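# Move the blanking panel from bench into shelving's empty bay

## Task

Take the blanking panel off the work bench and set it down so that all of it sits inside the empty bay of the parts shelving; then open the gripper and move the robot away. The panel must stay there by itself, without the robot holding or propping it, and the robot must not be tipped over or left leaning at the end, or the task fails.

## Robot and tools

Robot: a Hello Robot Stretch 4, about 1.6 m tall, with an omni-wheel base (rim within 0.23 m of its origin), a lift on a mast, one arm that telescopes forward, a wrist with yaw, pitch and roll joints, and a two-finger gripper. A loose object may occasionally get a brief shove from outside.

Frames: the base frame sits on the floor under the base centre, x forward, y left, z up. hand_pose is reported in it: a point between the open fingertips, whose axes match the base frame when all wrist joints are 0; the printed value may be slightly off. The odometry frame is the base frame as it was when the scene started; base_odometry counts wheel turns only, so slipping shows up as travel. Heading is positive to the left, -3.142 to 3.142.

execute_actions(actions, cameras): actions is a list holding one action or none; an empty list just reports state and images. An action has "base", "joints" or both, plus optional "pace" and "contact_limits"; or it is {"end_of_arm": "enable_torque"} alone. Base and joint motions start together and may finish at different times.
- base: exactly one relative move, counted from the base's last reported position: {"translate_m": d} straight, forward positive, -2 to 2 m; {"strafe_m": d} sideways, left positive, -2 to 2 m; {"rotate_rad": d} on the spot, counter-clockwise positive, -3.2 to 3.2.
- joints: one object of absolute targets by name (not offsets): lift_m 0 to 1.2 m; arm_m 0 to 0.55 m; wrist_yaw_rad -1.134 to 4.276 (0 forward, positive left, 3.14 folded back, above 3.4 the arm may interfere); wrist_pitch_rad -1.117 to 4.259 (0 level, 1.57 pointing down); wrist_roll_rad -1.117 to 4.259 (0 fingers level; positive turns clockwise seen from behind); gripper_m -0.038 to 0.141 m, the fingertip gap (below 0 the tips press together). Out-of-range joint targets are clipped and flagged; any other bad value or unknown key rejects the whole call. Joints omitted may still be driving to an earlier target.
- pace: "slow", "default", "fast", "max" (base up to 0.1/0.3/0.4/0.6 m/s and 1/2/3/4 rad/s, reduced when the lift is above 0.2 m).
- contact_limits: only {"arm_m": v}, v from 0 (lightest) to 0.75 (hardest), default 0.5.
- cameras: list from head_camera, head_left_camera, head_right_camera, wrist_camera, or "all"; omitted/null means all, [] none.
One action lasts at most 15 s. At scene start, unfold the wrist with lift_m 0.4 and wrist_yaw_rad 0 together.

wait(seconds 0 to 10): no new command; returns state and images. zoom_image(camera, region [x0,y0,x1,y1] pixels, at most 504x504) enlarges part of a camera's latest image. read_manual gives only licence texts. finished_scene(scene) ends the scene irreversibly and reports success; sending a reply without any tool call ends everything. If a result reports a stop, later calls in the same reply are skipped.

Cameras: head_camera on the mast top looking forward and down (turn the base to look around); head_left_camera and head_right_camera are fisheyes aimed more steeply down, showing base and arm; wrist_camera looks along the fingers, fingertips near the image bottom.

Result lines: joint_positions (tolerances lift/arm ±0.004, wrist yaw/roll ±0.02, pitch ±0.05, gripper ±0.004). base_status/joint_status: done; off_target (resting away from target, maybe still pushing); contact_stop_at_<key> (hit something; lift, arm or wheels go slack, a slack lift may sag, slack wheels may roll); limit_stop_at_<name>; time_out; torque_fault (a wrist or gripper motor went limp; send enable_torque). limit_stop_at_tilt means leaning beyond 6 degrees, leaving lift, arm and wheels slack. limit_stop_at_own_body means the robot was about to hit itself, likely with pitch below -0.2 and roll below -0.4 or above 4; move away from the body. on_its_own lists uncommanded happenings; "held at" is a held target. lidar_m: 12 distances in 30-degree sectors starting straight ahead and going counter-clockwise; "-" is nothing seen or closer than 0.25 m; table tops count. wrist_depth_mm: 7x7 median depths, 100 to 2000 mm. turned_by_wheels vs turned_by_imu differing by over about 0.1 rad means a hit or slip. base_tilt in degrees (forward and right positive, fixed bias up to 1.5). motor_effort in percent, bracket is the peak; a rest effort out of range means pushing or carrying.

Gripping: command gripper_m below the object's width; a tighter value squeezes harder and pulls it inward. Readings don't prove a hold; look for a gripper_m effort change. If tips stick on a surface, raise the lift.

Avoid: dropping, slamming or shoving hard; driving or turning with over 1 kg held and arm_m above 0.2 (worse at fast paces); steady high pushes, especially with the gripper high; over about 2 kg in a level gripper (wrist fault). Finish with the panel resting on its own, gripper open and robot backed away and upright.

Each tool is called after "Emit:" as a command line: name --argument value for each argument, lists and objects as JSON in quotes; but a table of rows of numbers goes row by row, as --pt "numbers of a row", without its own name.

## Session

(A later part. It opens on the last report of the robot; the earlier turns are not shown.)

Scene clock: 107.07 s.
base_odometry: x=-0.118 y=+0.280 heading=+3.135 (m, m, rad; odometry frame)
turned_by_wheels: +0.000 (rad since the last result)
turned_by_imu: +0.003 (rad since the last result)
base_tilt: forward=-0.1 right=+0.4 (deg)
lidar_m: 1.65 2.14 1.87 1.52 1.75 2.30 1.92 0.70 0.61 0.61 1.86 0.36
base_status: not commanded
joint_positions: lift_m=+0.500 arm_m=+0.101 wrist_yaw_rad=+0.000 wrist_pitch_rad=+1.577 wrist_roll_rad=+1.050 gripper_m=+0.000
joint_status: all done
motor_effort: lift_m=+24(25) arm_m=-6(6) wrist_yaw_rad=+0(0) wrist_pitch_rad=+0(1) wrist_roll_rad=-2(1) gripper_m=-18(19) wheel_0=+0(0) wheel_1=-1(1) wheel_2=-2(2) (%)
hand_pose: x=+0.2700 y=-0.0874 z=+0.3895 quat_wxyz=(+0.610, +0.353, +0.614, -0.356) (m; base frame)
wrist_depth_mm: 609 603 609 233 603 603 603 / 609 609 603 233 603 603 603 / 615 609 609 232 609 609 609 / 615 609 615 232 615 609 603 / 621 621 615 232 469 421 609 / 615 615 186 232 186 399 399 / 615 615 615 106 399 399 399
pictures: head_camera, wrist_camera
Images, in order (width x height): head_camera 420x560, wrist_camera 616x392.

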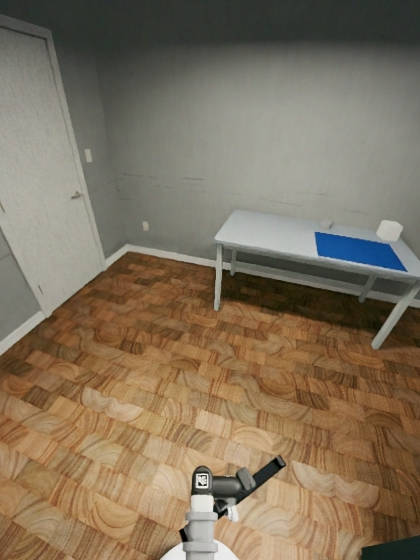

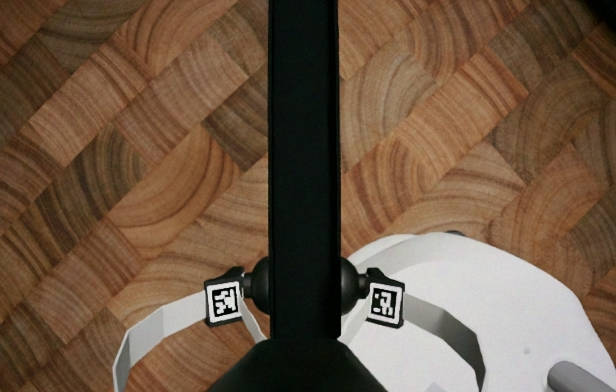

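Emit:
execute_actions --actions '[{"base":{"strafe_m":0.28},"pace":"slow"}]' --cameras '[]'

Emit:
execute_actions --actions '[{"base":{"rotate_rad":3.14},"joints":{"lift_m":1.15},"pace":"slow"}]' --cameras '["head_camera","wrist_camera"]'

Scene clock: 114.47 s.
base_odometry: x=-0.120 y=+0.000 heading=+3.135 (m, m, rad; odometry frame)
turned_by_wheels: +0.000 (rad since the last result)
turned_by_imu: +0.004 (rad since the last result)
base_tilt: forward=-0.3 right=+0.3 (deg)
lidar_m: 1.75 1.85 1.60 1.26 1.43 2.24 1.90 1.02 0.88 0.89 1.99 0.36
base_status: done
joint_positions: lift_m=+0.500 arm_m=+0.101 wrist_yaw_rad=+0.000 wrist_pitch_rad=+1.577 wrist_roll_rad=+1.050 gripper_m=+0.000
joint_status: not commanded
motor_effort: lift_m=+24(24) arm_m=-5(6) wrist_yaw_rad=+0(1) wrist_pitch_rad=-1(1) wrist_roll_rad=+0(2) gripper_m=-21(19) wheel_0=-5(7) wheel_1=+3(12) wheel_2=+0(1) (%)
hand_pose: x=+0.2700 y=-0.0874 z=+0.3895 quat_wxyz=(+0.610, +0.353, +0.614, -0.356) (m; base frame)
wrist_depth_mm: 609 609 609 232 609 609 603 / 615 609 609 232 609 603 603 / 609 615 609 233 609 609 603 / 609 609 615 232 609 609 609 / 615 615 609 232 469 421 609 / 621 615 186 232 186 397 399 / 621 621 621 106 399 397 402
pictures: none
No camera images: the call's "cameras" was empty. Leave "cameras" out to get every camera's image.

Scene clock: 119.83 s.
base_odometry: x=-0.120 y=+0.000 heading=-0.009 (m, m, rad; odometry frame)
turned_by_wheels: +3.139 (rad since the last result)
turned_by_imu: +3.137 (rad since the last result)
base_tilt: forward=+0.0 right=+0.2 (deg)
lidar_m: 1.89 1.02 0.89 0.88 2.01 1.77 1.77 1.84 1.62 1.24 1.42 0.34
base_status: done
joint_positions: lift_m=+1.150 arm_m=+0.101 wrist_yaw_rad=+0.000 wrist_pitch_rad=+1.577 wrist_roll_rad=+1.050 gripper_m=+0.000
joint_status: all done
motor_effort: lift_m=+24(26) arm_m=-6(6) wrist_yaw_rad=+1(1) wrist_pitch_rad=+0(0) wrist_roll_rad=+0(0) gripper_m=-19(20) wheel_0=-5(3) wheel_1=-4(8) wheel_2=-3(8) (%)
hand_pose: x=+0.2700 y=-0.0874 z=+1.0395 quat_wxyz=(+0.610, +0.353, +0.614, -0.356) (m; base frame)
wrist_depth_mm: 1255 1255 1229 233 1255 1255 1229 / 1255 1255 1255 233 1255 1229 1255 / 1255 1281 1255 232 1229 1255 1229 / 1255 1255 1255 232 1255 1229 1255 / 1281 1281 1255 231 1042 1281 1255 / 1255 1255 186 232 186 732 1255 / 1042 1205 1255 106 1255 891 455
pictures: head_camera, wrist_camera
Images, in order (width x height): head_camera 420x560, wrist_camera 616x392.

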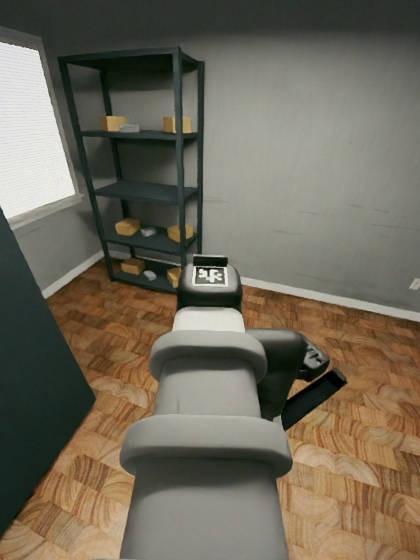

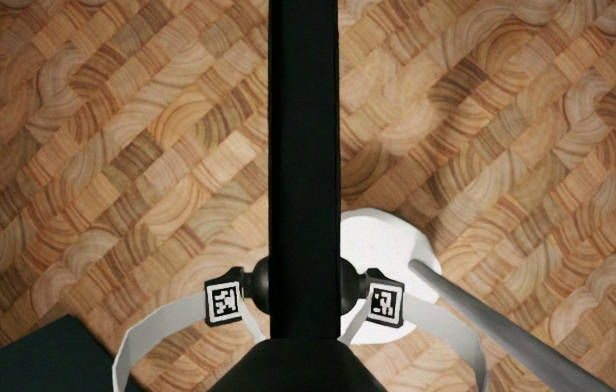

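Emit:
execute_actions --actions '[{"base":{"translate_m":0.9},"pace":"slow"}]' --cameras '[]'

Emit:
execute_actions --actions '[{"base":{"strafe_m":0.6},"pace":"slow"}]' --cameras '["head_camera"]'

action 0: "base": translate_m = 0.9 would last too long for one action: at the pace "slow" translate_m can be at most 0.766 in either direction: name a faster pace, or command the rest in another action

Scene clock: 129.07 s.
base_odometry: x=-0.115 y=+0.600 heading=-0.009 (m, m, rad; odometry frame)
turned_by_wheels: +0.000 (rad since the last result)
turned_by_imu: +0.007 (rad since the last result)
base_tilt: forward=-0.2 right=+0.2 (deg)
lidar_m: 0.60 0.37 0.31 0.32 0.39 1.58 1.59 2.45 2.19 1.84 2.59 0.34
base_status: done
joint_positions: lift_m=+1.150 arm_m=+0.101 wrist_yaw_rad=+0.000 wrist_pitch_rad=+1.577 wrist_roll_rad=+1.050 gripper_m=+0.000
joint_status: not commanded
motor_effort: lift_m=+25(24) arm_m=-6(6) wrist_yaw_rad=+1(1) wrist_pitch_rad=+0(1) wrist_roll_rad=-2(0) gripper_m=-20(21) wheel_0=-5(5) wheel_1=+2(7) wheel_2=+0(3) (%)
hand_pose: x=+0.2699 y=-0.0874 z=+1.0395 quat_wxyz=(+0.610, +0.353, +0.614, -0.356) (m; base frame)
wrist_depth_mm: 1255 1255 1255 233 1229 1229 1229 / 1229 1229 1255 233 1229 1229 1255 / 1229 1255 1255 232 1255 1229 1229 / 661 960 1255 232 1255 1255 1255 / 554 750 1160 232 1042 1255 1255 / 473 569 186 232 186 732 1255 / 421 480 683 106 1255 878 455
pictures: head_camera
Images, in order (width x height): head_camera 420x560.

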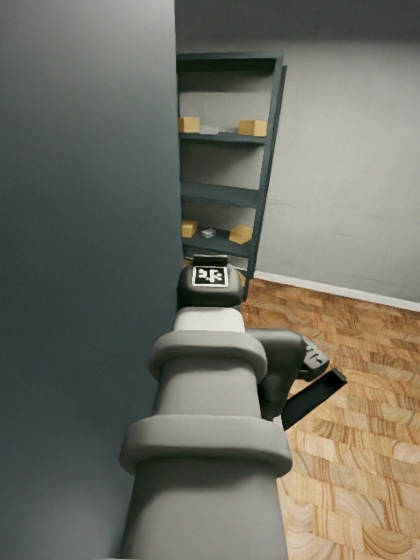

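Luckily aligned; close to the obstacle on the left, though. Drive forward.

Emit:
execute_actions --actions '[{"base":{"strafe_m":-0.1},"pace":"slow"}]' --cameras '[]'

Emit:
execute_actions --actions '[{"base":{"translate_m":0.75},"pace":"slow"}]' --cameras '["head_camera"]'

Scene clock: 136.47 s.
base_odometry: x=-0.116 y=+0.500 heading=-0.009 (m, m, rad; odometry frame)
turned_by_wheels: +0.000 (rad since the last result)
turned_by_imu: +0.002 (rad since the last result)
base_tilt: forward=-0.3 right=+0.3 (deg)
lidar_m: 0.81 0.47 0.41 0.42 0.51 1.61 1.59 2.36 2.09 1.72 2.48 0.33
base_status: done
joint_positions: lift_m=+1.150 arm_m=+0.101 wrist_yaw_rad=+0.000 wrist_pitch_rad=+1.577 wrist_roll_rad=+1.050 gripper_m=+0.000
joint_status: not commanded
motor_effort: lift_m=+24(24) arm_m=-6(5) wrist_yaw_rad=+1(0) wrist_pitch_rad=+0(0) wrist_roll_rad=+0(1) gripper_m=-19(18) wheel_0=+4(13) wheel_1=-2(9) wheel_2=+0(0) (%)
hand_pose: x=+0.2699 y=-0.0874 z=+1.0395 quat_wxyz=(+0.610, +0.353, +0.614, -0.356) (m; base frame)
wrist_depth_mm: 1229 1229 1229 233 1229 1229 1229 / 1255 1255 1255 232 1229 1229 1229 / 1229 1255 1229 232 1229 1255 1255 / 1255 1255 1255 233 1255 1255 1255 / 691 946 1255 233 1042 1255 1255 / 597 715 186 232 186 732 1255 / 530 603 854 106 1255 504 452
pictures: none
No camera images: the call's "cameras" was empty. Leave "cameras" out to get every camera's image.

Scene clock: 145.23 s.
base_odometry: x=+0.634 y=+0.494 heading=-0.008 (m, m, rad; odometry frame)
turned_by_wheels: +0.000 (rad since the last result)
turned_by_imu: +0.003 (rad since the last result)
base_tilt: forward=-0.4 right=+0.3 (deg)
lidar_m: 1.16 1.40 0.26 0.25 0.25 0.45 3.01 2.63 1.87 1.89 1.86 0.33
base_status: done
joint_positions: lift_m=+1.150 arm_m=+0.101 wrist_yaw_rad=+0.000 wrist_pitch_rad=+1.577 wrist_roll_rad=+1.050 gripper_m=+0.000
joint_status: not commanded
motor_effort: lift_m=+24(24) arm_m=-5(6) wrist_yaw_rad=+1(0) wrist_pitch_rad=-1(0) wrist_roll_rad=-3(2) gripper_m=-21(20) wheel_0=+3(11) wheel_1=+8(10) wheel_2=-5(6) (%)
hand_pose: x=+0.2699 y=-0.0874 z=+1.0395 quat_wxyz=(+0.610, +0.353, +0.614, -0.356) (m; base frame)
wrist_depth_mm: 1098 1255 1255 232 1255 1229 1229 / 1182 1229 1255 233 1255 1205 1255 / 1255 1255 1229 232 1255 1229 1255 / 1255 1255 1255 232 1255 1229 1255 / 1255 1255 1255 231 1042 1255 1255 / 1255 1255 186 231 186 732 1255 / 1281 1255 1281 106 1255 891 455
pictures: head_camera
Images, in order (width x height): head_camera 420x560.

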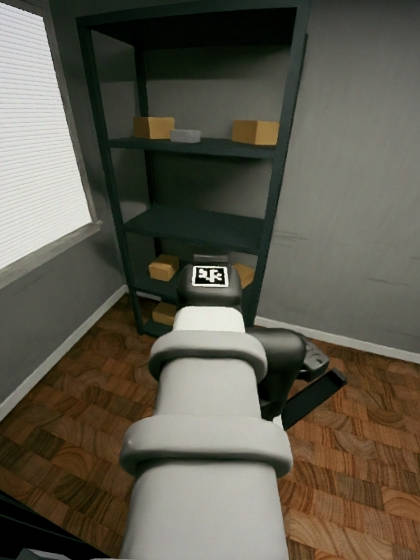

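Emit:
execute_actions --actions '[{"base":{"translate_m":0.5},"joints":{"lift_m":1.2,"wrist_roll_rad":1.57,"wrist_pitch_rad":1.1},"pace":"slow"}]' --cameras '["head_camera","wrist_camera"]'

Scene clock: 151.70 s.
base_odometry: x=+0.646 y=+0.491 heading=-0.001 (m, m, rad; odometry frame)
turned_by_wheels: +0.007 (rad since the last result)
turned_by_imu: +0.010 (rad since the last result)
base_tilt: forward=-0.2 right=+0.4 (deg)
lidar_m: 0.37 1.40 0.25 0.25 0.25 0.46 3.02 2.61 1.88 1.89 1.86 0.39
base_status: translate_m contact_stop (by the wheels' count: +0.012 of +0.500)
joint_positions: lift_m=+1.200 arm_m=+0.101 wrist_yaw_rad=+0.000 wrist_pitch_rad=+1.102 wrist_roll_rad=+1.570 gripper_m=+0.000
joint_status: all done
on_its_own: the wheels are slack since a contact_stop
motor_effort: lift_m=+24(25) arm_m=-5(6) wrist_yaw_rad=+0(0) wrist_pitch_rad=-6(8) wrist_roll_rad=+1(6) gripper_m=-20(19) wheel_0=+0(8) wheel_1=+0(36) wheel_2=+0(18) (%)
hand_pose: x=+0.4021 y=-0.0874 z=+1.1206 quat_wxyz=(+0.603, +0.602, +0.370, -0.370) (m; base frame)
wrist_depth_mm: 1078 1281 1576 233 1308 1138 1060 / 1098 1336 1618 232 1281 1160 1060 / 1118 1138 1576 232 1281 1160 1060 / 1229 1138 1537 232 1281 1182 917 / 1281 1205 1576 232 1281 1182 891 / 1255 1205 185 231 185 1160 1042 / 1430 1281 1708 106 1308 1118 931
pictures: head_camera, wrist_camera
Images, in order (width x height): head_camera 420x560, wrist_camera 616x392.

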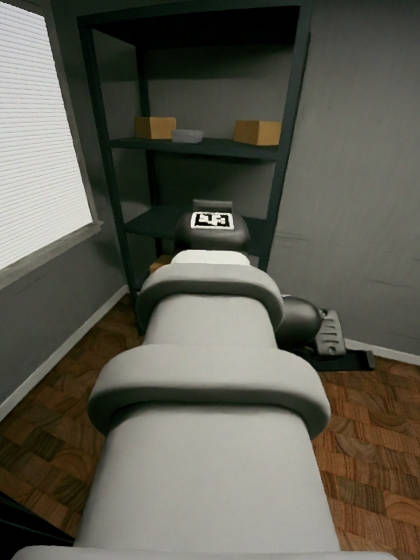

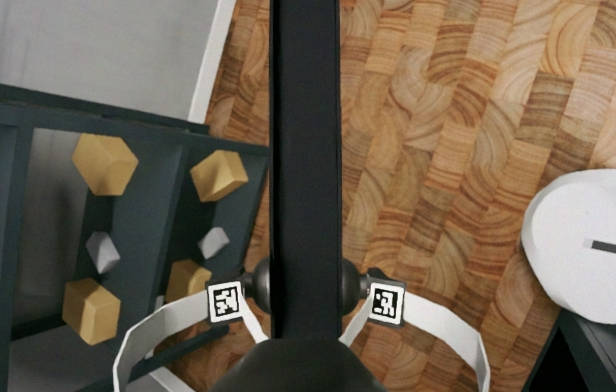

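Rubbing against the left obstacle. Shift right, then go.

Emit:
execute_actions --actions '[{"base":{"strafe_m":-0.08},"pace":"slow"}]' --cameras '[]'

Emit:
execute_actions --actions '[{"base":{"translate_m":0.5},"pace":"slow"}]' --cameras '["head_camera"]'

Scene clock: 156.20 s.
base_odometry: x=+0.645 y=+0.411 heading=-0.001 (m, m, rad; odometry frame)
turned_by_wheels: +0.000 (rad since the last result)
turned_by_imu: +0.001 (rad since the last result)
base_tilt: forward=-0.2 right=+0.6 (deg)
lidar_m: 0.35 1.36 0.31 0.26 0.33 0.62 3.05 2.52 1.81 1.83 1.83 0.42
base_status: done
joint_positions: lift_m=+1.200 arm_m=+0.101 wrist_yaw_rad=+0.000 wrist_pitch_rad=+1.102 wrist_roll_rad=+1.570 gripper_m=+0.000
joint_status: not commanded
motor_effort: lift_m=+24(24) arm_m=-6(5) wrist_yaw_rad=+0(0) wrist_pitch_rad=-6(7) wrist_roll_rad=+1(1) gripper_m=-22(20) wheel_0=+5(12) wheel_1=-4(10) wheel_2=+0(0) (%)
hand_pose: x=+0.4021 y=-0.0874 z=+1.1206 quat_wxyz=(+0.603, +0.602, +0.370, -0.370) (m; base frame)
wrist_depth_mm: 1042 1255 1576 233 1308 1138 1042 / 1098 1336 1618 232 1281 1160 1042 / 1060 1281 1618 232 1281 1160 1060 / 1182 1138 1499 232 1308 1160 904 / 1281 1205 1618 232 1281 1160 891 / 1281 1205 186 232 185 1138 1060 / 1336 1205 1661 106 1308 1118 1008
pictures: none
No camera images: the call's "cameras" was empty. Leave "cameras" out to get every camera's image.

Scene clock: 162.47 s.
base_odometry: x=+1.145 y=+0.411 heading=-0.001 (m, m, rad; odometry frame)
turned_by_wheels: +0.000 (rad since the last result)
turned_by_imu: +0.002 (rad since the last result)
base_tilt: forward=-0.2 right=+0.3 (deg)
lidar_m: 0.36 0.77 1.32 0.91 0.55 0.49 3.53 2.72 1.98 2.12 1.28 0.40
base_status: done
joint_positions: lift_m=+1.200 arm_m=+0.101 wrist_yaw_rad=+0.000 wrist_pitch_rad=+1.102 wrist_roll_rad=+1.570 gripper_m=+0.000
joint_status: not commanded
motor_effort: lift_m=+24(24) arm_m=-5(6) wrist_yaw_rad=+0(0) wrist_pitch_rad=-6(6) wrist_roll_rad=+1(0) gripper_m=-22(19) wheel_0=+5(4) wheel_1=+3(4) wheel_2=-3(9) (%)
hand_pose: x=+0.4021 y=-0.0874 z=+1.1206 quat_wxyz=(+0.603, +0.602, +0.370, -0.370) (m; base frame)
wrist_depth_mm: 668 798 1025 233 1308 1160 1060 / 647 820 1078 232 1308 1160 1060 / 314 392 559 232 1281 1160 1060 / 603 500 904 232 1281 1160 917 / 603 504 991 232 1281 1182 891 / 615 508 186 232 185 1138 1060 / 621 521 976 106 1308 1138 1098
pictures: head_camera
Images, in order (width x height): head_camera 420x560.

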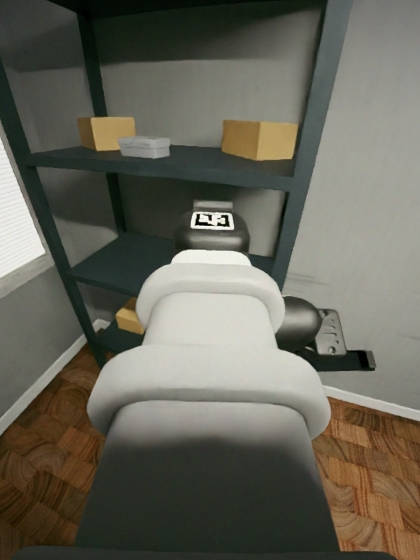

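Emit:
execute_actions --actions '[{"base":{"strafe_m":0.2},"pace":"slow"}]' --cameras '[]'

Emit:
execute_actions --actions '[{"joints":{"arm_m":0.5},"pace":"slow"}]' --cameras '["head_camera","head_left_camera","wrist_camera"]'

Scene clock: 167.97 s.
base_odometry: x=+1.145 y=+0.610 heading=+0.000 (m, m, rad; odometry frame)
turned_by_wheels: +0.000 (rad since the last result)
turned_by_imu: +0.003 (rad since the last result)
base_tilt: forward=-0.1 right=+0.4 (deg)
lidar_m: 0.37 0.85 1.14 0.79 0.46 0.40 0.41 2.92 2.15 2.22 1.35 0.41
base_status: done
joint_positions: lift_m=+1.200 arm_m=+0.101 wrist_yaw_rad=+0.000 wrist_pitch_rad=+1.102 wrist_roll_rad=+1.570 gripper_m=+0.000
joint_status: not commanded
motor_effort: lift_m=+24(24) arm_m=-5(5) wrist_yaw_rad=+1(1) wrist_pitch_rad=-6(7) wrist_roll_rad=+3(4) gripper_m=-20(20) wheel_0=-3(11) wheel_1=+5(7) wheel_2=+0(2) (%)
hand_pose: x=+0.4021 y=-0.0874 z=+1.1206 quat_wxyz=(+0.603, +0.602, +0.370, -0.370) (m; base frame)
wrist_depth_mm: 597 496 539 232 1281 1160 1060 / 603 496 904 232 1255 1160 1060 / 603 500 960 231 1281 1182 1042 / 603 512 976 232 1281 1138 904 / 603 530 1008 232 1281 1160 891 / 615 535 186 232 185 1138 1078 / 615 554 1042 106 1308 1138 1078
pictures: none
No camera images: the call's "cameras" was empty. Leave "cameras" out to get every camera's image.

Scene clock: 173.23 s.
base_odometry: x=+1.145 y=+0.610 heading=+0.000 (m, m, rad; odometry frame)
turned_by_wheels: +0.000 (rad since the last result)
turned_by_imu: +0.002 (rad since the last result)
base_tilt: forward=-0.1 right=+0.2 (deg)
lidar_m: 0.69 0.86 1.13 0.79 0.47 0.41 0.42 2.91 2.16 2.22 1.36 0.71
base_status: not commanded
joint_positions: lift_m=+1.200 arm_m=+0.499 wrist_yaw_rad=+0.000 wrist_pitch_rad=+1.101 wrist_roll_rad=+1.571 gripper_m=+0.000
joint_status: all done
motor_effort: lift_m=+23(24) arm_m=+5(8) wrist_yaw_rad=+1(8) wrist_pitch_rad=-5(19) wrist_roll_rad=-5(8) gripper_m=-6(19) wheel_0=-3(3) wheel_1=+4(4) wheel_2=+0(0) (%)
hand_pose: x=+0.8004 y=-0.0875 z=+1.1208 quat_wxyz=(+0.603, +0.603, +0.370, -0.370) (m; base frame)
wrist_depth_mm: 407 469 418 359 322 291 1060 / 427 484 421 362 324 300 1042 / 445 492 421 364 324 310 1060 / 469 500 418 368 327 1118 1042 / 496 504 418 362 329 1138 1078 / 517 504 402 196 319 1182 1060 / 549 512 430 106 336 1160 1078
pictures: head_camera, head_left_camera, wrist_camera
Images, in order (width x height): head_camera 420x560, head_left_camera 420x672, wrist_camera 616x392.

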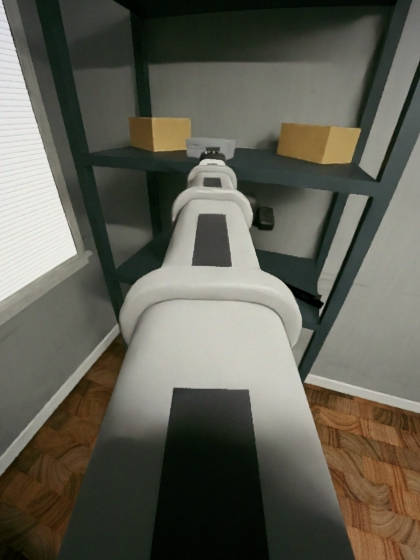

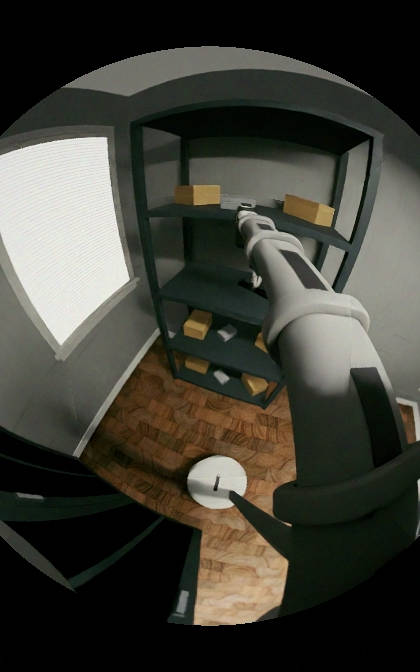

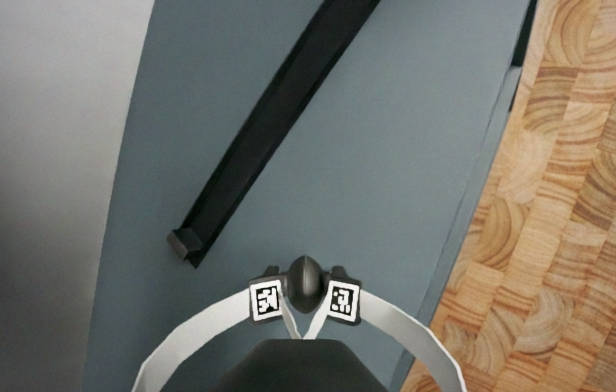

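Emit:
execute_actions --actions '[{"joints":{"arm_m":0.0,"wrist_yaw_rad":-1.0,"wrist_roll_rad":0,"wrist_pitch_rad":0.5}}]' --cameras '["head_camera","head_right_camera"]'

Scene clock: 178.57 s.
base_odometry: x=+1.145 y=+0.610 heading=+0.000 (m, m, rad; odometry frame)
turned_by_wheels: +0.000 (rad since the last result)
turned_by_imu: +0.002 (rad since the last result)
base_tilt: forward=-0.1 right=+0.3 (deg)
lidar_m: 0.70 0.86 1.13 0.77 0.49 0.40 0.40 2.93 2.17 2.23 1.36 0.70
base_status: not commanded
joint_positions: lift_m=+1.200 arm_m=+0.001 wrist_yaw_rad=-1.000 wrist_pitch_rad=+0.503 wrist_roll_rad=+0.000 gripper_m=+0.000
joint_status: all done
motor_effort: lift_m=+23(23) arm_m=-5(6) wrist_yaw_rad=+0(6) wrist_pitch_rad=-8(9) wrist_roll_rad=-1(5) gripper_m=-4(6) wheel_0=-2(3) wheel_1=+4(4) wheel_2=+0(0) (%)
hand_pose: x=+0.2349 y=-0.2600 z=+1.2391 quat_wxyz=(+0.850, +0.119, +0.218, -0.464) (m; base frame)
wrist_depth_mm: 750 820 1025 1205 1430 1863 - / 798 820 1078 1255 1576 - - / 854 891 1138 1366 1708 - - / 842 831 1205 1499 1921 - - / 640 640 1336 1499 - - - / 564 991 683 196 1661 1756 1708 / 931 891 1464 106 1499 1464 1537
pictures: head_camera, head_right_camera
Images, in order (width x height): head_camera 420x560, head_right_camera 420x672.

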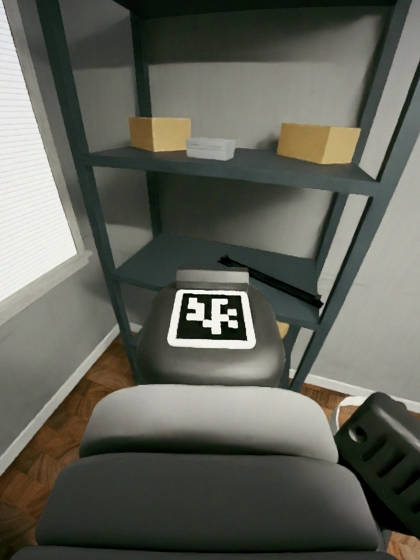

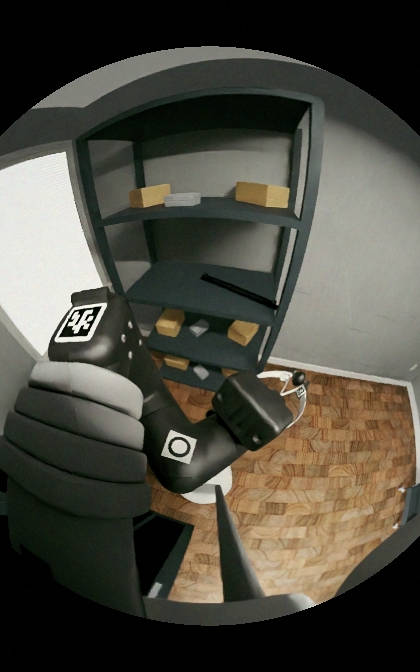

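Emit:
execute_actions --actions '[{"base":{"strafe_m":-0.22},"joints":{"arm_m":0.4,"wrist_yaw_rad":0,"wrist_pitch_rad":1.57,"lift_m":1.16}}]' --cameras '["wrist_camera"]'

Scene clock: 185.23 s.
base_odometry: x=+1.145 y=+0.390 heading=-0.001 (m, m, rad; odometry frame)
turned_by_wheels: +0.000 (rad since the last result)
turned_by_imu: +0.001 (rad since the last result)
base_tilt: forward=+0.0 right=+0.2 (deg)
lidar_m: 0.63 0.78 1.32 0.93 0.56 0.50 3.53 2.69 1.97 2.10 1.27 0.64
base_status: done
joint_positions: lift_m=+1.160 arm_m=+0.399 wrist_yaw_rad=+0.000 wrist_pitch_rad=+1.570 wrist_roll_rad=+0.000 gripper_m=+0.000
joint_status: all done
motor_effort: lift_m=+19(23) arm_m=+5(6) wrist_yaw_rad=+0(4) wrist_pitch_rad=+0(4) wrist_roll_rad=-3(1) gripper_m=-3(4) wheel_0=+1(12) wheel_1=-2(9) wheel_2=+0(0) (%)
hand_pose: x=+0.5702 y=-0.0874 z=+1.0499 quat_wxyz=(+0.707, +0.000, +0.707, +0.000) (m; base frame)
wrist_depth_mm: 282 281 282 281 278 798 750 / 732 282 282 281 281 976 - / 1255 1255 741 282 281 149 - / 1255 1255 1255 1255 1255 1255 1255 / 1281 1281 1255 1255 1255 1255 1281 / 1281 1281 1138 196 1229 1255 1255 / 1255 1281 1138 106 1281 1255 1255
pictures: wrist_camera
Images, in order (width x height): wrist_camera 616x392.

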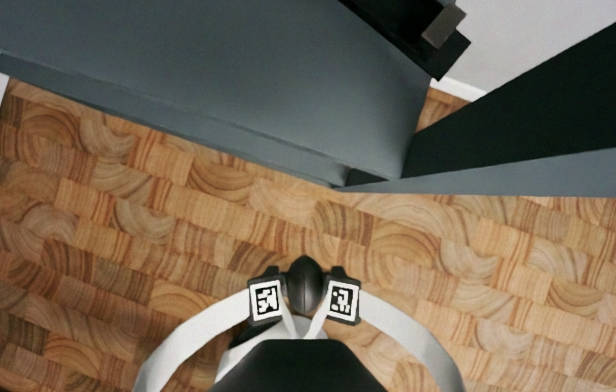

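Emit:
execute_actions --actions '[{"base":{"translate_m":0.1},"joints":{"arm_m":0.52,"gripper_m":0.12,"lift_m":1.2}}]' --cameras '["wrist_camera"]'

Scene clock: 191.77 s.
base_odometry: x=+1.245 y=+0.391 heading=+0.000 (m, m, rad; odometry frame)
turned_by_wheels: +0.001 (rad since the last result)
turned_by_imu: +0.075 (rad since the last result)
base_tilt: forward=-0.2 right=+0.3 (deg)
lidar_m: 0.57 0.70 1.29 0.94 0.62 0.57 3.65 2.65 2.03 1.77 1.13 0.55
base_status: done
joint_positions: lift_m=+1.197 arm_m=+0.427 wrist_yaw_rad=+0.000 wrist_pitch_rad=+1.570 wrist_roll_rad=+0.000 gripper_m=+0.120
joint_status: arm_m contact_stop (moved +0.027 of +0.121); the others done
on_its_own: arm_m is slack since a contact_stop (your +0.520 is given up)
motor_effort: lift_m=+21(30) arm_m=+0(31) wrist_yaw_rad=+0(7) wrist_pitch_rad=+0(7) wrist_roll_rad=-2(1) gripper_m=-2(8) wheel_0=+9(9) wheel_1=+5(13) wheel_2=-4(16) (%)
hand_pose: x=+0.5977 y=-0.0874 z=+1.0868 quat_wxyz=(+0.707, +0.000, +0.707, +0.000) (m; base frame)
wrist_depth_mm: 320 319 319 315 319 317 315 / 319 319 319 319 315 317 647 / 320 320 319 317 315 319 976 / 1281 1308 320 320 319 315 1281 / 1336 1281 1308 319 319 319 1308 / 1336 1308 1308 1308 320 293 1281 / 1308 1281 1308 106 1281 244 203
pictures: wrist_camera
Images, in order (width x height): wrist_camera 616x392.

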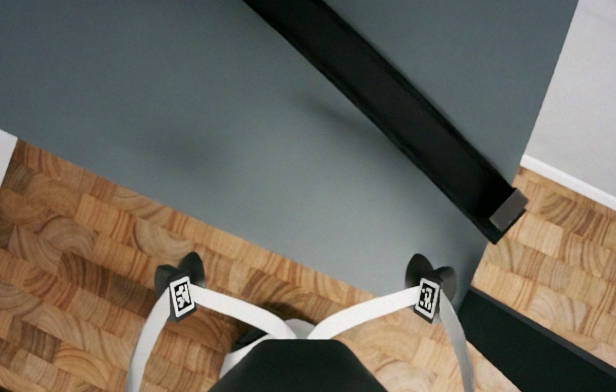

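Emit:
execute_actions --actions '[{"joints":{"arm_m":0.55,"gripper_m":0.0}}]' --cameras '["wrist_camera"]'

Scene clock: 199.20 s.
base_odometry: x=+1.245 y=+0.390 heading=+0.000 (m, m, rad; odometry frame)
turned_by_wheels: -0.001 (rad since the last result)
turned_by_imu: +0.208 (rad since the last result)
base_tilt: forward=-0.1 right=+0.4 (deg)
lidar_m: 0.66 0.96 1.24 0.69 0.51 0.51 3.07 2.07 2.05 1.47 1.12 0.61
base_status: not commanded
joint_positions: lift_m=+1.197 arm_m=+0.548 wrist_yaw_rad=+0.000 wrist_pitch_rad=+1.570 wrist_roll_rad=+0.000 gripper_m=+0.000
joint_status: all done
joint sent to its limit — the command would take arm_m past its upper limit, so that joint was sent only as far as its limit.
motor_effort: lift_m=+21(22) arm_m=+3(20) wrist_yaw_rad=+0(6) wrist_pitch_rad=-1(2) wrist_roll_rad=-1(1) gripper_m=-5(8) wheel_0=+1(23) wheel_1=+1(11) wheel_2=+0(9) (%)
hand_pose: x=+0.7188 y=-0.0874 z=+1.0868 quat_wxyz=(+0.707, +0.000, +0.707, +0.000) (m; base frame)
wrist_depth_mm: 319 317 315 317 315 312 314 / 317 319 319 317 317 314 315 / 1281 319 317 317 315 317 314 / 1308 1308 319 319 319 317 314 / 1308 1308 1308 319 319 319 317 / 1336 1308 1308 196 317 319 319 / 1281 1308 1308 106 1308 319 319
pictures: wrist_camera
Images, in order (width x height): wrist_camera 616x392.

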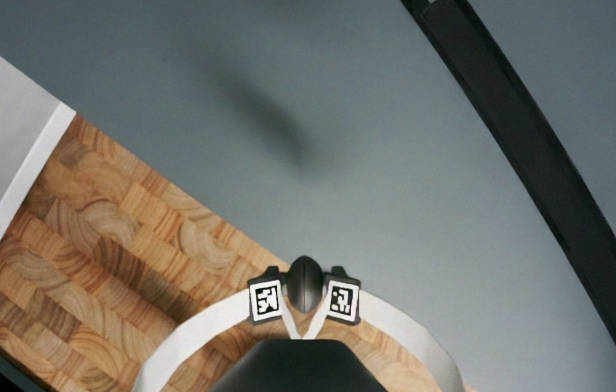

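Emit:
execute_actions --actions '[{"base":{"rotate_rad":-0.28},"joints":{"arm_m":0.2}}]' --cameras '[]'

Emit:
execute_actions --actions '[{"base":{"strafe_m":0.1}}]' --cameras '[]'

Emit:
execute_actions --actions '[{"joints":{"arm_m":0.55}}]' --cameras '["wrist_camera","head_camera"]'

Scene clock: 206.90 s.
base_odometry: x=+1.245 y=+0.390 heading=-0.279 (m, m, rad; odometry frame)
turned_by_wheels: -0.279 (rad since the last result)
turned_by_imu: -0.276 (rad since the last result)
base_tilt: forward=-0.1 right=+0.2 (deg)
lidar_m: 0.60 0.74 1.25 0.98 0.58 0.51 - 2.78 2.04 2.04 1.26 0.62
base_status: done
joint_positions: lift_m=+1.197 arm_m=+0.201 wrist_yaw_rad=+0.000 wrist_pitch_rad=+1.570 wrist_roll_rad=+0.000 gripper_m=+0.000
joint_status: all done
motor_effort: lift_m=+20(21) arm_m=-6(6) wrist_yaw_rad=+1(0) wrist_pitch_rad=-1(1) wrist_roll_rad=+0(1) gripper_m=-6(6) wheel_0=+4(7) wheel_1=+4(6) wheel_2=+4(8) (%)
hand_pose: x=+0.3720 y=-0.0874 z=+1.0868 quat_wxyz=(+0.707, +0.000, +0.707, +0.000) (m; base frame)
wrist_depth_mm: 1281 768 768 759 759 330 976 / 1308 1308 1229 768 768 1281 1229 / 1308 1281 1281 1281 1281 1308 1281 / 1336 1308 1281 1281 1281 1308 1281 / 1308 1308 1308 1308 1281 1281 1308 / 1308 1281 1098 196 1255 1281 1281 / 1308 1308 1308 106 1281 1308 1281
pictures: none
No camera images: the call's "cameras" was empty. Leave "cameras" out to get every camera's image.

Scene clock: 208.37 s.
base_odometry: x=+1.273 y=+0.486 heading=-0.279 (m, m, rad; odometry frame)
turned_by_wheels: +0.000 (rad since the last result)
turned_by_imu: +0.001 (rad since the last result)
base_tilt: forward=-0.1 right=+0.2 (deg)
lidar_m: 0.65 0.79 1.16 0.91 0.55 0.47 0.47 2.90 2.15 2.11 1.29 0.64
base_status: done
joint_positions: lift_m=+1.197 arm_m=+0.201 wrist_yaw_rad=+0.000 wrist_pitch_rad=+1.570 wrist_roll_rad=+0.000 gripper_m=+0.000
joint_status: not commanded
motor_effort: lift_m=+21(20) arm_m=-5(5) wrist_yaw_rad=+1(1) wrist_pitch_rad=-1(1) wrist_roll_rad=-2(3) gripper_m=-7(5) wheel_0=-2(9) wheel_1=+1(13) wheel_2=+0(2) (%)
hand_pose: x=+0.3720 y=-0.0874 z=+1.0868 quat_wxyz=(+0.707, +0.000, +0.707, +0.000) (m; base frame)
wrist_depth_mm: 1308 842 778 768 768 1118 329 / 1281 1308 1205 778 768 603 1281 / 1281 1308 1308 1281 1281 1281 1281 / 1281 1308 1308 1281 1281 1281 1281 / 1308 1308 1281 1281 1308 1308 1308 / 1308 1308 1078 196 1281 1308 1308 / 1308 1308 1308 106 1308 1281 1281
pictures: none
No camera images: the call's "cameras" was empty. Leave "cameras" out to get every camera's image.

Scene clock: 210.77 s.
base_odometry: x=+1.273 y=+0.487 heading=-0.279 (m, m, rad; odometry frame)
turned_by_wheels: +0.000 (rad since the last result)
turned_by_imu: +0.098 (rad since the last result)
base_tilt: forward=-0.1 right=+0.2 (deg)
lidar_m: 0.67 0.88 1.14 0.76 0.51 0.45 4.22 2.78 2.15 1.89 1.24 0.66
base_status: not commanded
joint_positions: lift_m=+1.197 arm_m=+0.547 wrist_yaw_rad=+0.000 wrist_pitch_rad=+1.570 wrist_roll_rad=+0.000 gripper_m=+0.000
joint_status: all done
joint sent to its limit — the command would take arm_m past its upper limit, so that joint was sent only as far as its limit.
motor_effort: lift_m=+21(23) arm_m=+7(19) wrist_yaw_rad=+0(4) wrist_pitch_rad=+0(6) wrist_roll_rad=+0(2) gripper_m=-5(6) wheel_0=+3(13) wheel_1=+1(7) wheel_2=-3(6) (%)
hand_pose: x=+0.7182 y=-0.0874 z=+1.0868 quat_wxyz=(+0.707, +0.000, +0.707, +0.000) (m; base frame)
wrist_depth_mm: 317 319 319 317 317 317 317 / 319 319 319 317 319 314 317 / 320 320 319 319 317 317 315 / 1308 1308 320 319 319 317 319 / 1308 1308 1336 320 319 319 319 / 1308 1308 1308 196 319 320 319 / 1308 1308 1281 106 1281 1308 319
pictures: head_camera, wrist_camera
Images, in order (width x height): head_camera 420x560, wrist_camera 616x392.

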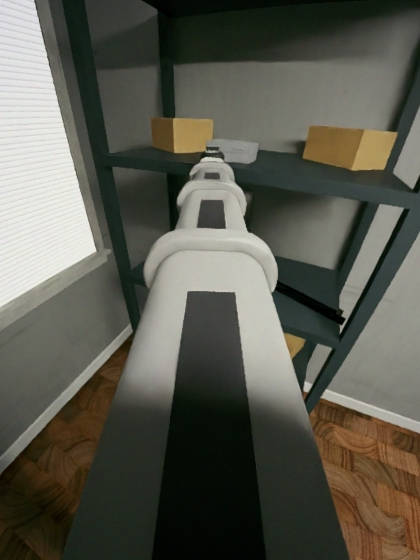

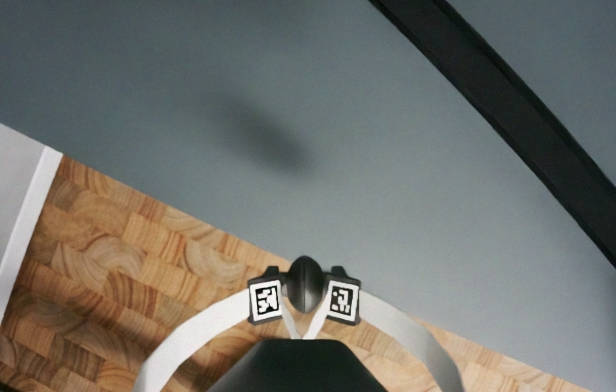

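Backing off, then checking the panel's placement.

Emit:
execute_actions --actions '[{"joints":{"arm_m":0.0}}]' --cameras '[]'

Emit:
execute_actions --actions '[{"base":{"translate_m":-0.3},"joints":{"lift_m":0.5}}]' --cameras '["head_camera","head_right_camera"]'

Scene clock: 217.43 s.
base_odometry: x=+1.273 y=+0.487 heading=-0.279 (m, m, rad; odometry frame)
turned_by_wheels: +0.000 (rad since the last result)
turned_by_imu: +0.002 (rad since the last result)
base_tilt: forward=-0.3 right=+0.3 (deg)
lidar_m: 0.65 0.87 1.14 0.76 0.51 0.46 4.21 2.80 2.17 1.88 1.24 0.66
base_status: not commanded
joint_positions: lift_m=+1.197 arm_m=+0.001 wrist_yaw_rad=+0.000 wrist_pitch_rad=+1.570 wrist_roll_rad=+0.000 gripper_m=+0.000
joint_status: all done
motor_effort: lift_m=+21(21) arm_m=-6(6) wrist_yaw_rad=+1(0) wrist_pitch_rad=-1(2) wrist_roll_rad=-1(2) gripper_m=-4(4) wheel_0=+1(3) wheel_1=+0(2) wheel_2=+0(3) (%)
hand_pose: x=+0.1720 y=-0.0874 z=+1.0868 quat_wxyz=(+0.707, +0.000, +0.707, +0.000) (m; base frame)
wrist_depth_mm: 1281 1308 1281 1229 1118 768 1229 / 1308 1308 1281 1281 1229 1281 1281 / 1281 1308 1281 1308 1281 1281 1281 / 1308 1281 1308 1281 1281 1281 1281 / 1308 1308 1118 1078 1281 1281 1308 / 1160 1281 1098 196 1281 1281 1281 / 946 1025 1308 106 1308 1308 1281
pictures: none
No camera images: the call's "cameras" was empty. Leave "cameras" out to get every camera's image.

Scene clock: 221.03 s.
base_odometry: x=+0.985 y=+0.569 heading=-0.279 (m, m, rad; odometry frame)
turned_by_wheels: +0.000 (rad since the last result)
turned_by_imu: +0.002 (rad since the last result)
base_tilt: forward=-0.2 right=+0.4 (deg)
lidar_m: 0.96 1.23 1.26 0.31 0.25 0.29 4.01 2.66 2.03 2.30 1.53 0.94
base_status: done
joint_positions: lift_m=+0.500 arm_m=+0.001 wrist_yaw_rad=+0.000 wrist_pitch_rad=+1.570 wrist_roll_rad=+0.000 gripper_m=+0.000
joint_status: all done
motor_effort: lift_m=+18(22) arm_m=-5(6) wrist_yaw_rad=+1(1) wrist_pitch_rad=-1(2) wrist_roll_rad=-1(3) gripper_m=-5(5) wheel_0=-3(9) wheel_1=-1(6) wheel_2=+2(10) (%)
hand_pose: x=+0.1720 y=-0.0874 z=+0.3899 quat_wxyz=(+0.707, +0.000, +0.707, +0.000) (m; base frame)
wrist_depth_mm: 615 609 609 609 609 603 609 / 615 615 609 609 609 609 609 / 615 615 615 609 609 609 609 / 615 615 609 609 609 609 609 / 615 609 399 402 615 615 609 / 615 402 402 196 404 615 609 / 615 402 402 106 404 609 615
pictures: head_camera, head_right_camera
Images, in order (width x height): head_camera 420x560, head_right_camera 420x672.

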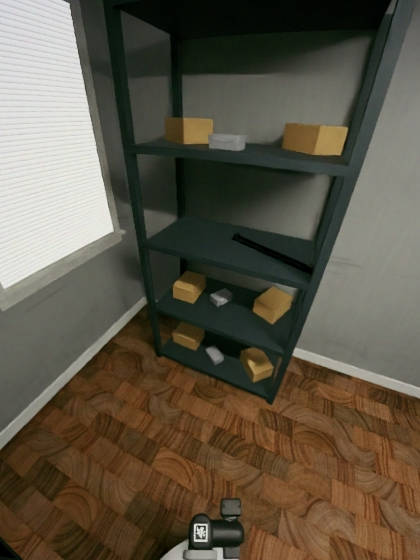

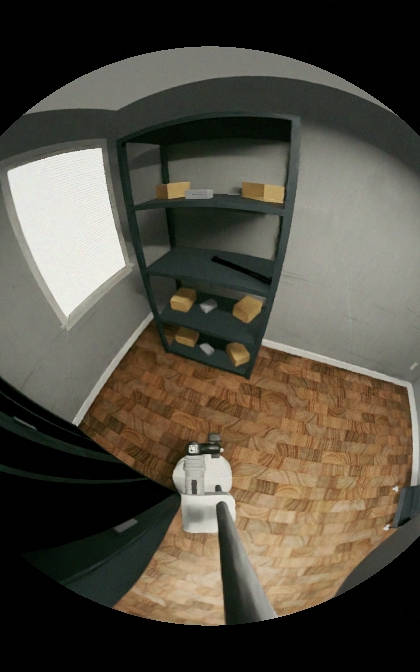

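Clear of the shelf now; checking whether the panel's right end is inside the bay.

Emit:
zoom_image --camera "head_camera" --region '[130, 190, 370, 310]'

Region (130, 190, 370, 310) of head_camera's 420x560 image, scaled by 2.100, with more detail than that image has.

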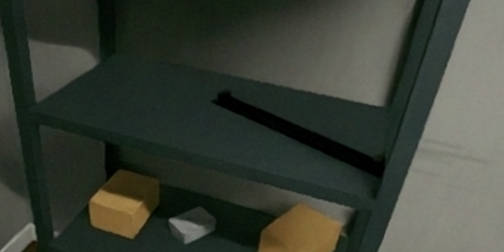

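Right end looks close to the right edge, near the post; checking the same corner in the fisheye.

Emit:
zoom_image --camera "head_right_camera" --region '[150, 230, 310, 330]'

Region (150, 230, 310, 330) of head_right_camera's 420x672 image, scaled by 3.150, with more detail than that image has; it fills the top 315 rows of this view, and the rest is white.

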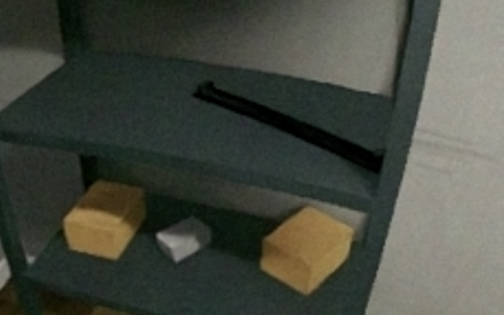

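Zooming in on the front-right corner of the bay.

Emit:
zoom_image --camera "head_camera" --region '[280, 240, 340, 300]'

Region (280, 240, 340, 300) of head_camera's 420x560 image, scaled by 8.400, with more detail than that image has.

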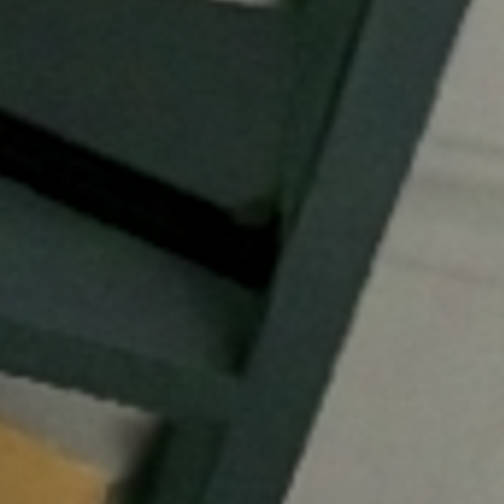

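The tight crop leaves the end unresolved, so I'm going back to slide the panel left.

Emit:
execute_actions --actions '[{"base":{"strafe_m":-0.22},"joints":{"wrist_pitch_rad":0.0,"lift_m":0.93,"gripper_m":0.0}}]' --cameras '["head_camera"]'

Scene clock: 233.47 s.
base_odometry: x=+0.924 y=+0.358 heading=-0.279 (m, m, rad; odometry frame)
turned_by_wheels: +0.000 (rad since the last result)
turned_by_imu: +0.002 (rad since the last result)
base_tilt: forward=-0.2 right=+0.3 (deg)
lidar_m: 0.85 1.11 1.47 0.45 0.38 0.74 2.79 2.44 1.81 2.17 1.44 0.87
base_status: done
joint_positions: lift_m=+0.930 arm_m=+0.001 wrist_yaw_rad=+0.000 wrist_pitch_rad=+0.003 wrist_roll_rad=+0.000 gripper_m=+0.000
joint_status: all done
motor_effort: lift_m=+23(24) arm_m=-6(5) wrist_yaw_rad=+0(1) wrist_pitch_rad=-8(14) wrist_roll_rad=-2(0) gripper_m=-7(6) wheel_0=+2(9) wheel_1=-1(8) wheel_2=+0(0) (%)
hand_pose: x=+0.4603 y=-0.0874 z=+1.1072 quat_wxyz=(+1.000, +0.000, +0.001, +0.000) (m; base frame)
wrist_depth_mm: 1255 1537 1336 1160 960 976 904 / 1281 991 854 820 931 976 891 / 1281 1499 1308 1182 1042 960 891 / 1281 1537 1366 1205 1042 976 904 / 1281 1008 1042 1025 976 976 904 / 1308 1537 741 196 609 991 904 / 1336 1537 1138 106 621 960 917
pictures: head_camera
Images, in order (width x height): head_camera 420x560.

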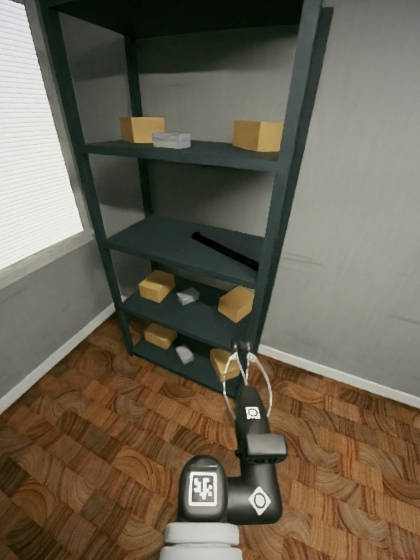

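Emit:
zoom_image --camera "head_camera" --region '[170, 215, 290, 295]'

Region (170, 215, 290, 295) of head_camera's 420x560 image, scaled by 4.200, with more detail than that image has.

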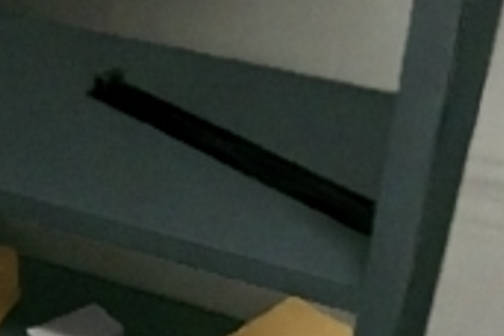

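The end disappears behind the post, so it may stick out past the side. Moving in step by step.

Emit:
execute_actions --actions '[{"base":{"translate_m":0.3},"pace":"slow"}]' --cameras '["wrist_camera","head_camera"]'

Scene clock: 242.00 s.
base_odometry: x=+1.212 y=+0.275 heading=-0.279 (m, m, rad; odometry frame)
turned_by_wheels: +0.001 (rad since the last result)
turned_by_imu: +0.003 (rad since the last result)
base_tilt: forward=-0.1 right=+0.3 (deg)
lidar_m: 0.58 0.75 1.32 0.89 0.58 0.57 3.64 2.55 1.95 1.72 1.16 0.58
base_status: done
joint_positions: lift_m=+0.930 arm_m=+0.001 wrist_yaw_rad=+0.000 wrist_pitch_rad=+0.003 wrist_roll_rad=+0.000 gripper_m=+0.000
joint_status: not commanded
motor_effort: lift_m=+23(23) arm_m=-6(5) wrist_yaw_rad=+0(1) wrist_pitch_rad=-8(8) wrist_roll_rad=-2(1) gripper_m=-3(6) wheel_0=+5(8) wheel_1=+4(6) wheel_2=-3(8) (%)
hand_pose: x=+0.4603 y=-0.0874 z=+1.1072 quat_wxyz=(+1.000, +0.000, +0.001, +0.000) (m; base frame)
wrist_depth_mm: 597 539 554 559 535 699 676 / 768 798 820 831 778 699 668 / 1255 1160 1008 904 809 699 676 / 1229 1160 1008 904 809 699 676 / 1205 1060 976 866 798 707 676 / 640 539 442 196 327 699 676 / 1229 1160 442 106 349 699 691
pictures: head_camera, wrist_camera
Images, in order (width x height): head_camera 420x560, wrist_camera 616x392.

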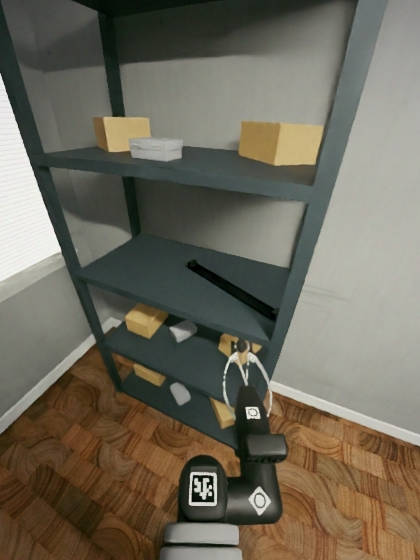

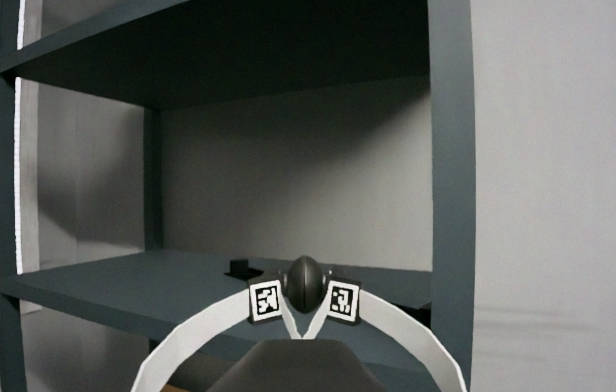

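Emit:
execute_actions --actions '[{"joints":{"arm_m":0.35,"wrist_pitch_rad":0.5,"lift_m":1.04},"pace":"slow"}]' --cameras '["wrist_camera","head_camera"]'

Scene clock: 249.80 s.
base_odometry: x=+1.212 y=+0.275 heading=-0.279 (m, m, rad; odometry frame)
turned_by_wheels: +0.000 (rad since the last result)
turned_by_imu: +0.003 (rad since the last result)
base_tilt: forward=+0.0 right=+0.3 (deg)
lidar_m: 0.59 0.76 1.32 0.92 0.60 0.58 3.63 2.57 1.99 1.75 1.14 0.56
base_status: not commanded
joint_positions: lift_m=+1.040 arm_m=+0.349 wrist_yaw_rad=+0.000 wrist_pitch_rad=+0.502 wrist_roll_rad=+0.000 gripper_m=+0.000
joint_status: all done
motor_effort: lift_m=+24(25) arm_m=+5(6) wrist_yaw_rad=+1(1) wrist_pitch_rad=-6(7) wrist_roll_rad=-2(0) gripper_m=-6(3) wheel_0=+5(5) wheel_1=+4(4) wheel_2=-3(3) (%)
hand_pose: x=+0.7728 y=-0.0874 z=+1.0792 quat_wxyz=(+0.969, +0.000, +0.248, +0.000) (m; base frame)
wrist_depth_mm: 647 609 544 484 439 399 375 / 715 661 585 521 469 424 389 / 831 691 621 559 504 452 413 / 508 504 500 500 496 473 399 / 389 392 387 389 389 387 407 / 317 319 300 196 296 315 413 / 273 267 270 106 260 266 270
pictures: head_camera, wrist_camera
Images, in order (width x height): head_camera 420x560, wrist_camera 616x392.

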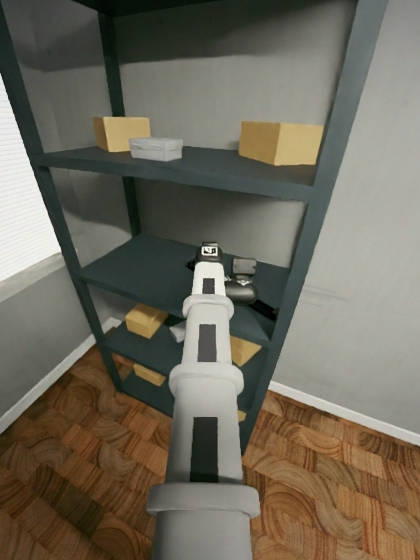

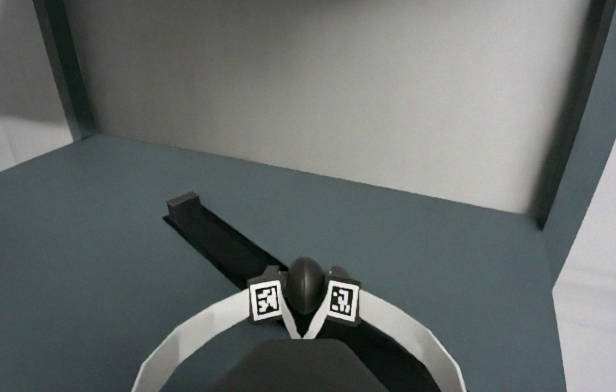

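The fingertips are over the panel. Pressing down lightly.

Emit:
execute_actions --actions '[{"joints":{"lift_m":0.96},"pace":"slow"}]' --cameras '["wrist_camera"]'

Scene clock: 252.63 s.
base_odometry: x=+1.212 y=+0.275 heading=-0.279 (m, m, rad; odometry frame)
turned_by_wheels: +0.000 (rad since the last result)
turned_by_imu: +0.001 (rad since the last result)
base_tilt: forward=-0.2 right=+0.2 (deg)
lidar_m: 0.59 0.77 1.29 0.90 0.59 0.57 3.62 2.57 1.97 1.73 1.14 0.58
base_status: not commanded
joint_positions: lift_m=+0.961 arm_m=+0.349 wrist_yaw_rad=-0.002 wrist_pitch_rad=+0.486 wrist_roll_rad=+0.000 gripper_m=+0.000
joint_status: all done
on_its_own: wrist_pitch_rad is at rest, and its effort (+42) is outside its rest range (-23 to +23)
motor_effort: lift_m=+10(21) arm_m=+5(5) wrist_yaw_rad=+6(6) wrist_pitch_rad=+42(41) wrist_roll_rad=+0(1) gripper_m=-3(5) wheel_0=+5(5) wheel_1=+4(4) wheel_2=-3(3) (%)
hand_pose: x=+0.7749 y=-0.0879 z=+1.0045 quat_wxyz=(+0.971, +0.000, +0.240, -0.001) (m; base frame)
wrist_depth_mm: 654 609 539 484 439 399 373 / 707 661 580 517 466 421 392 / 554 539 535 530 484 449 410 / 377 375 370 375 373 373 373 / 287 289 290 285 289 286 285 / 230 233 187 191 213 230 229 / 198 193 196 106 190 190 -
pictures: wrist_camera
Images, in order (width x height): wrist_camera 616x392.

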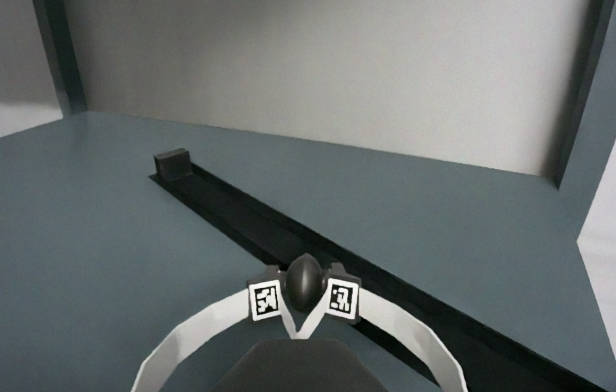

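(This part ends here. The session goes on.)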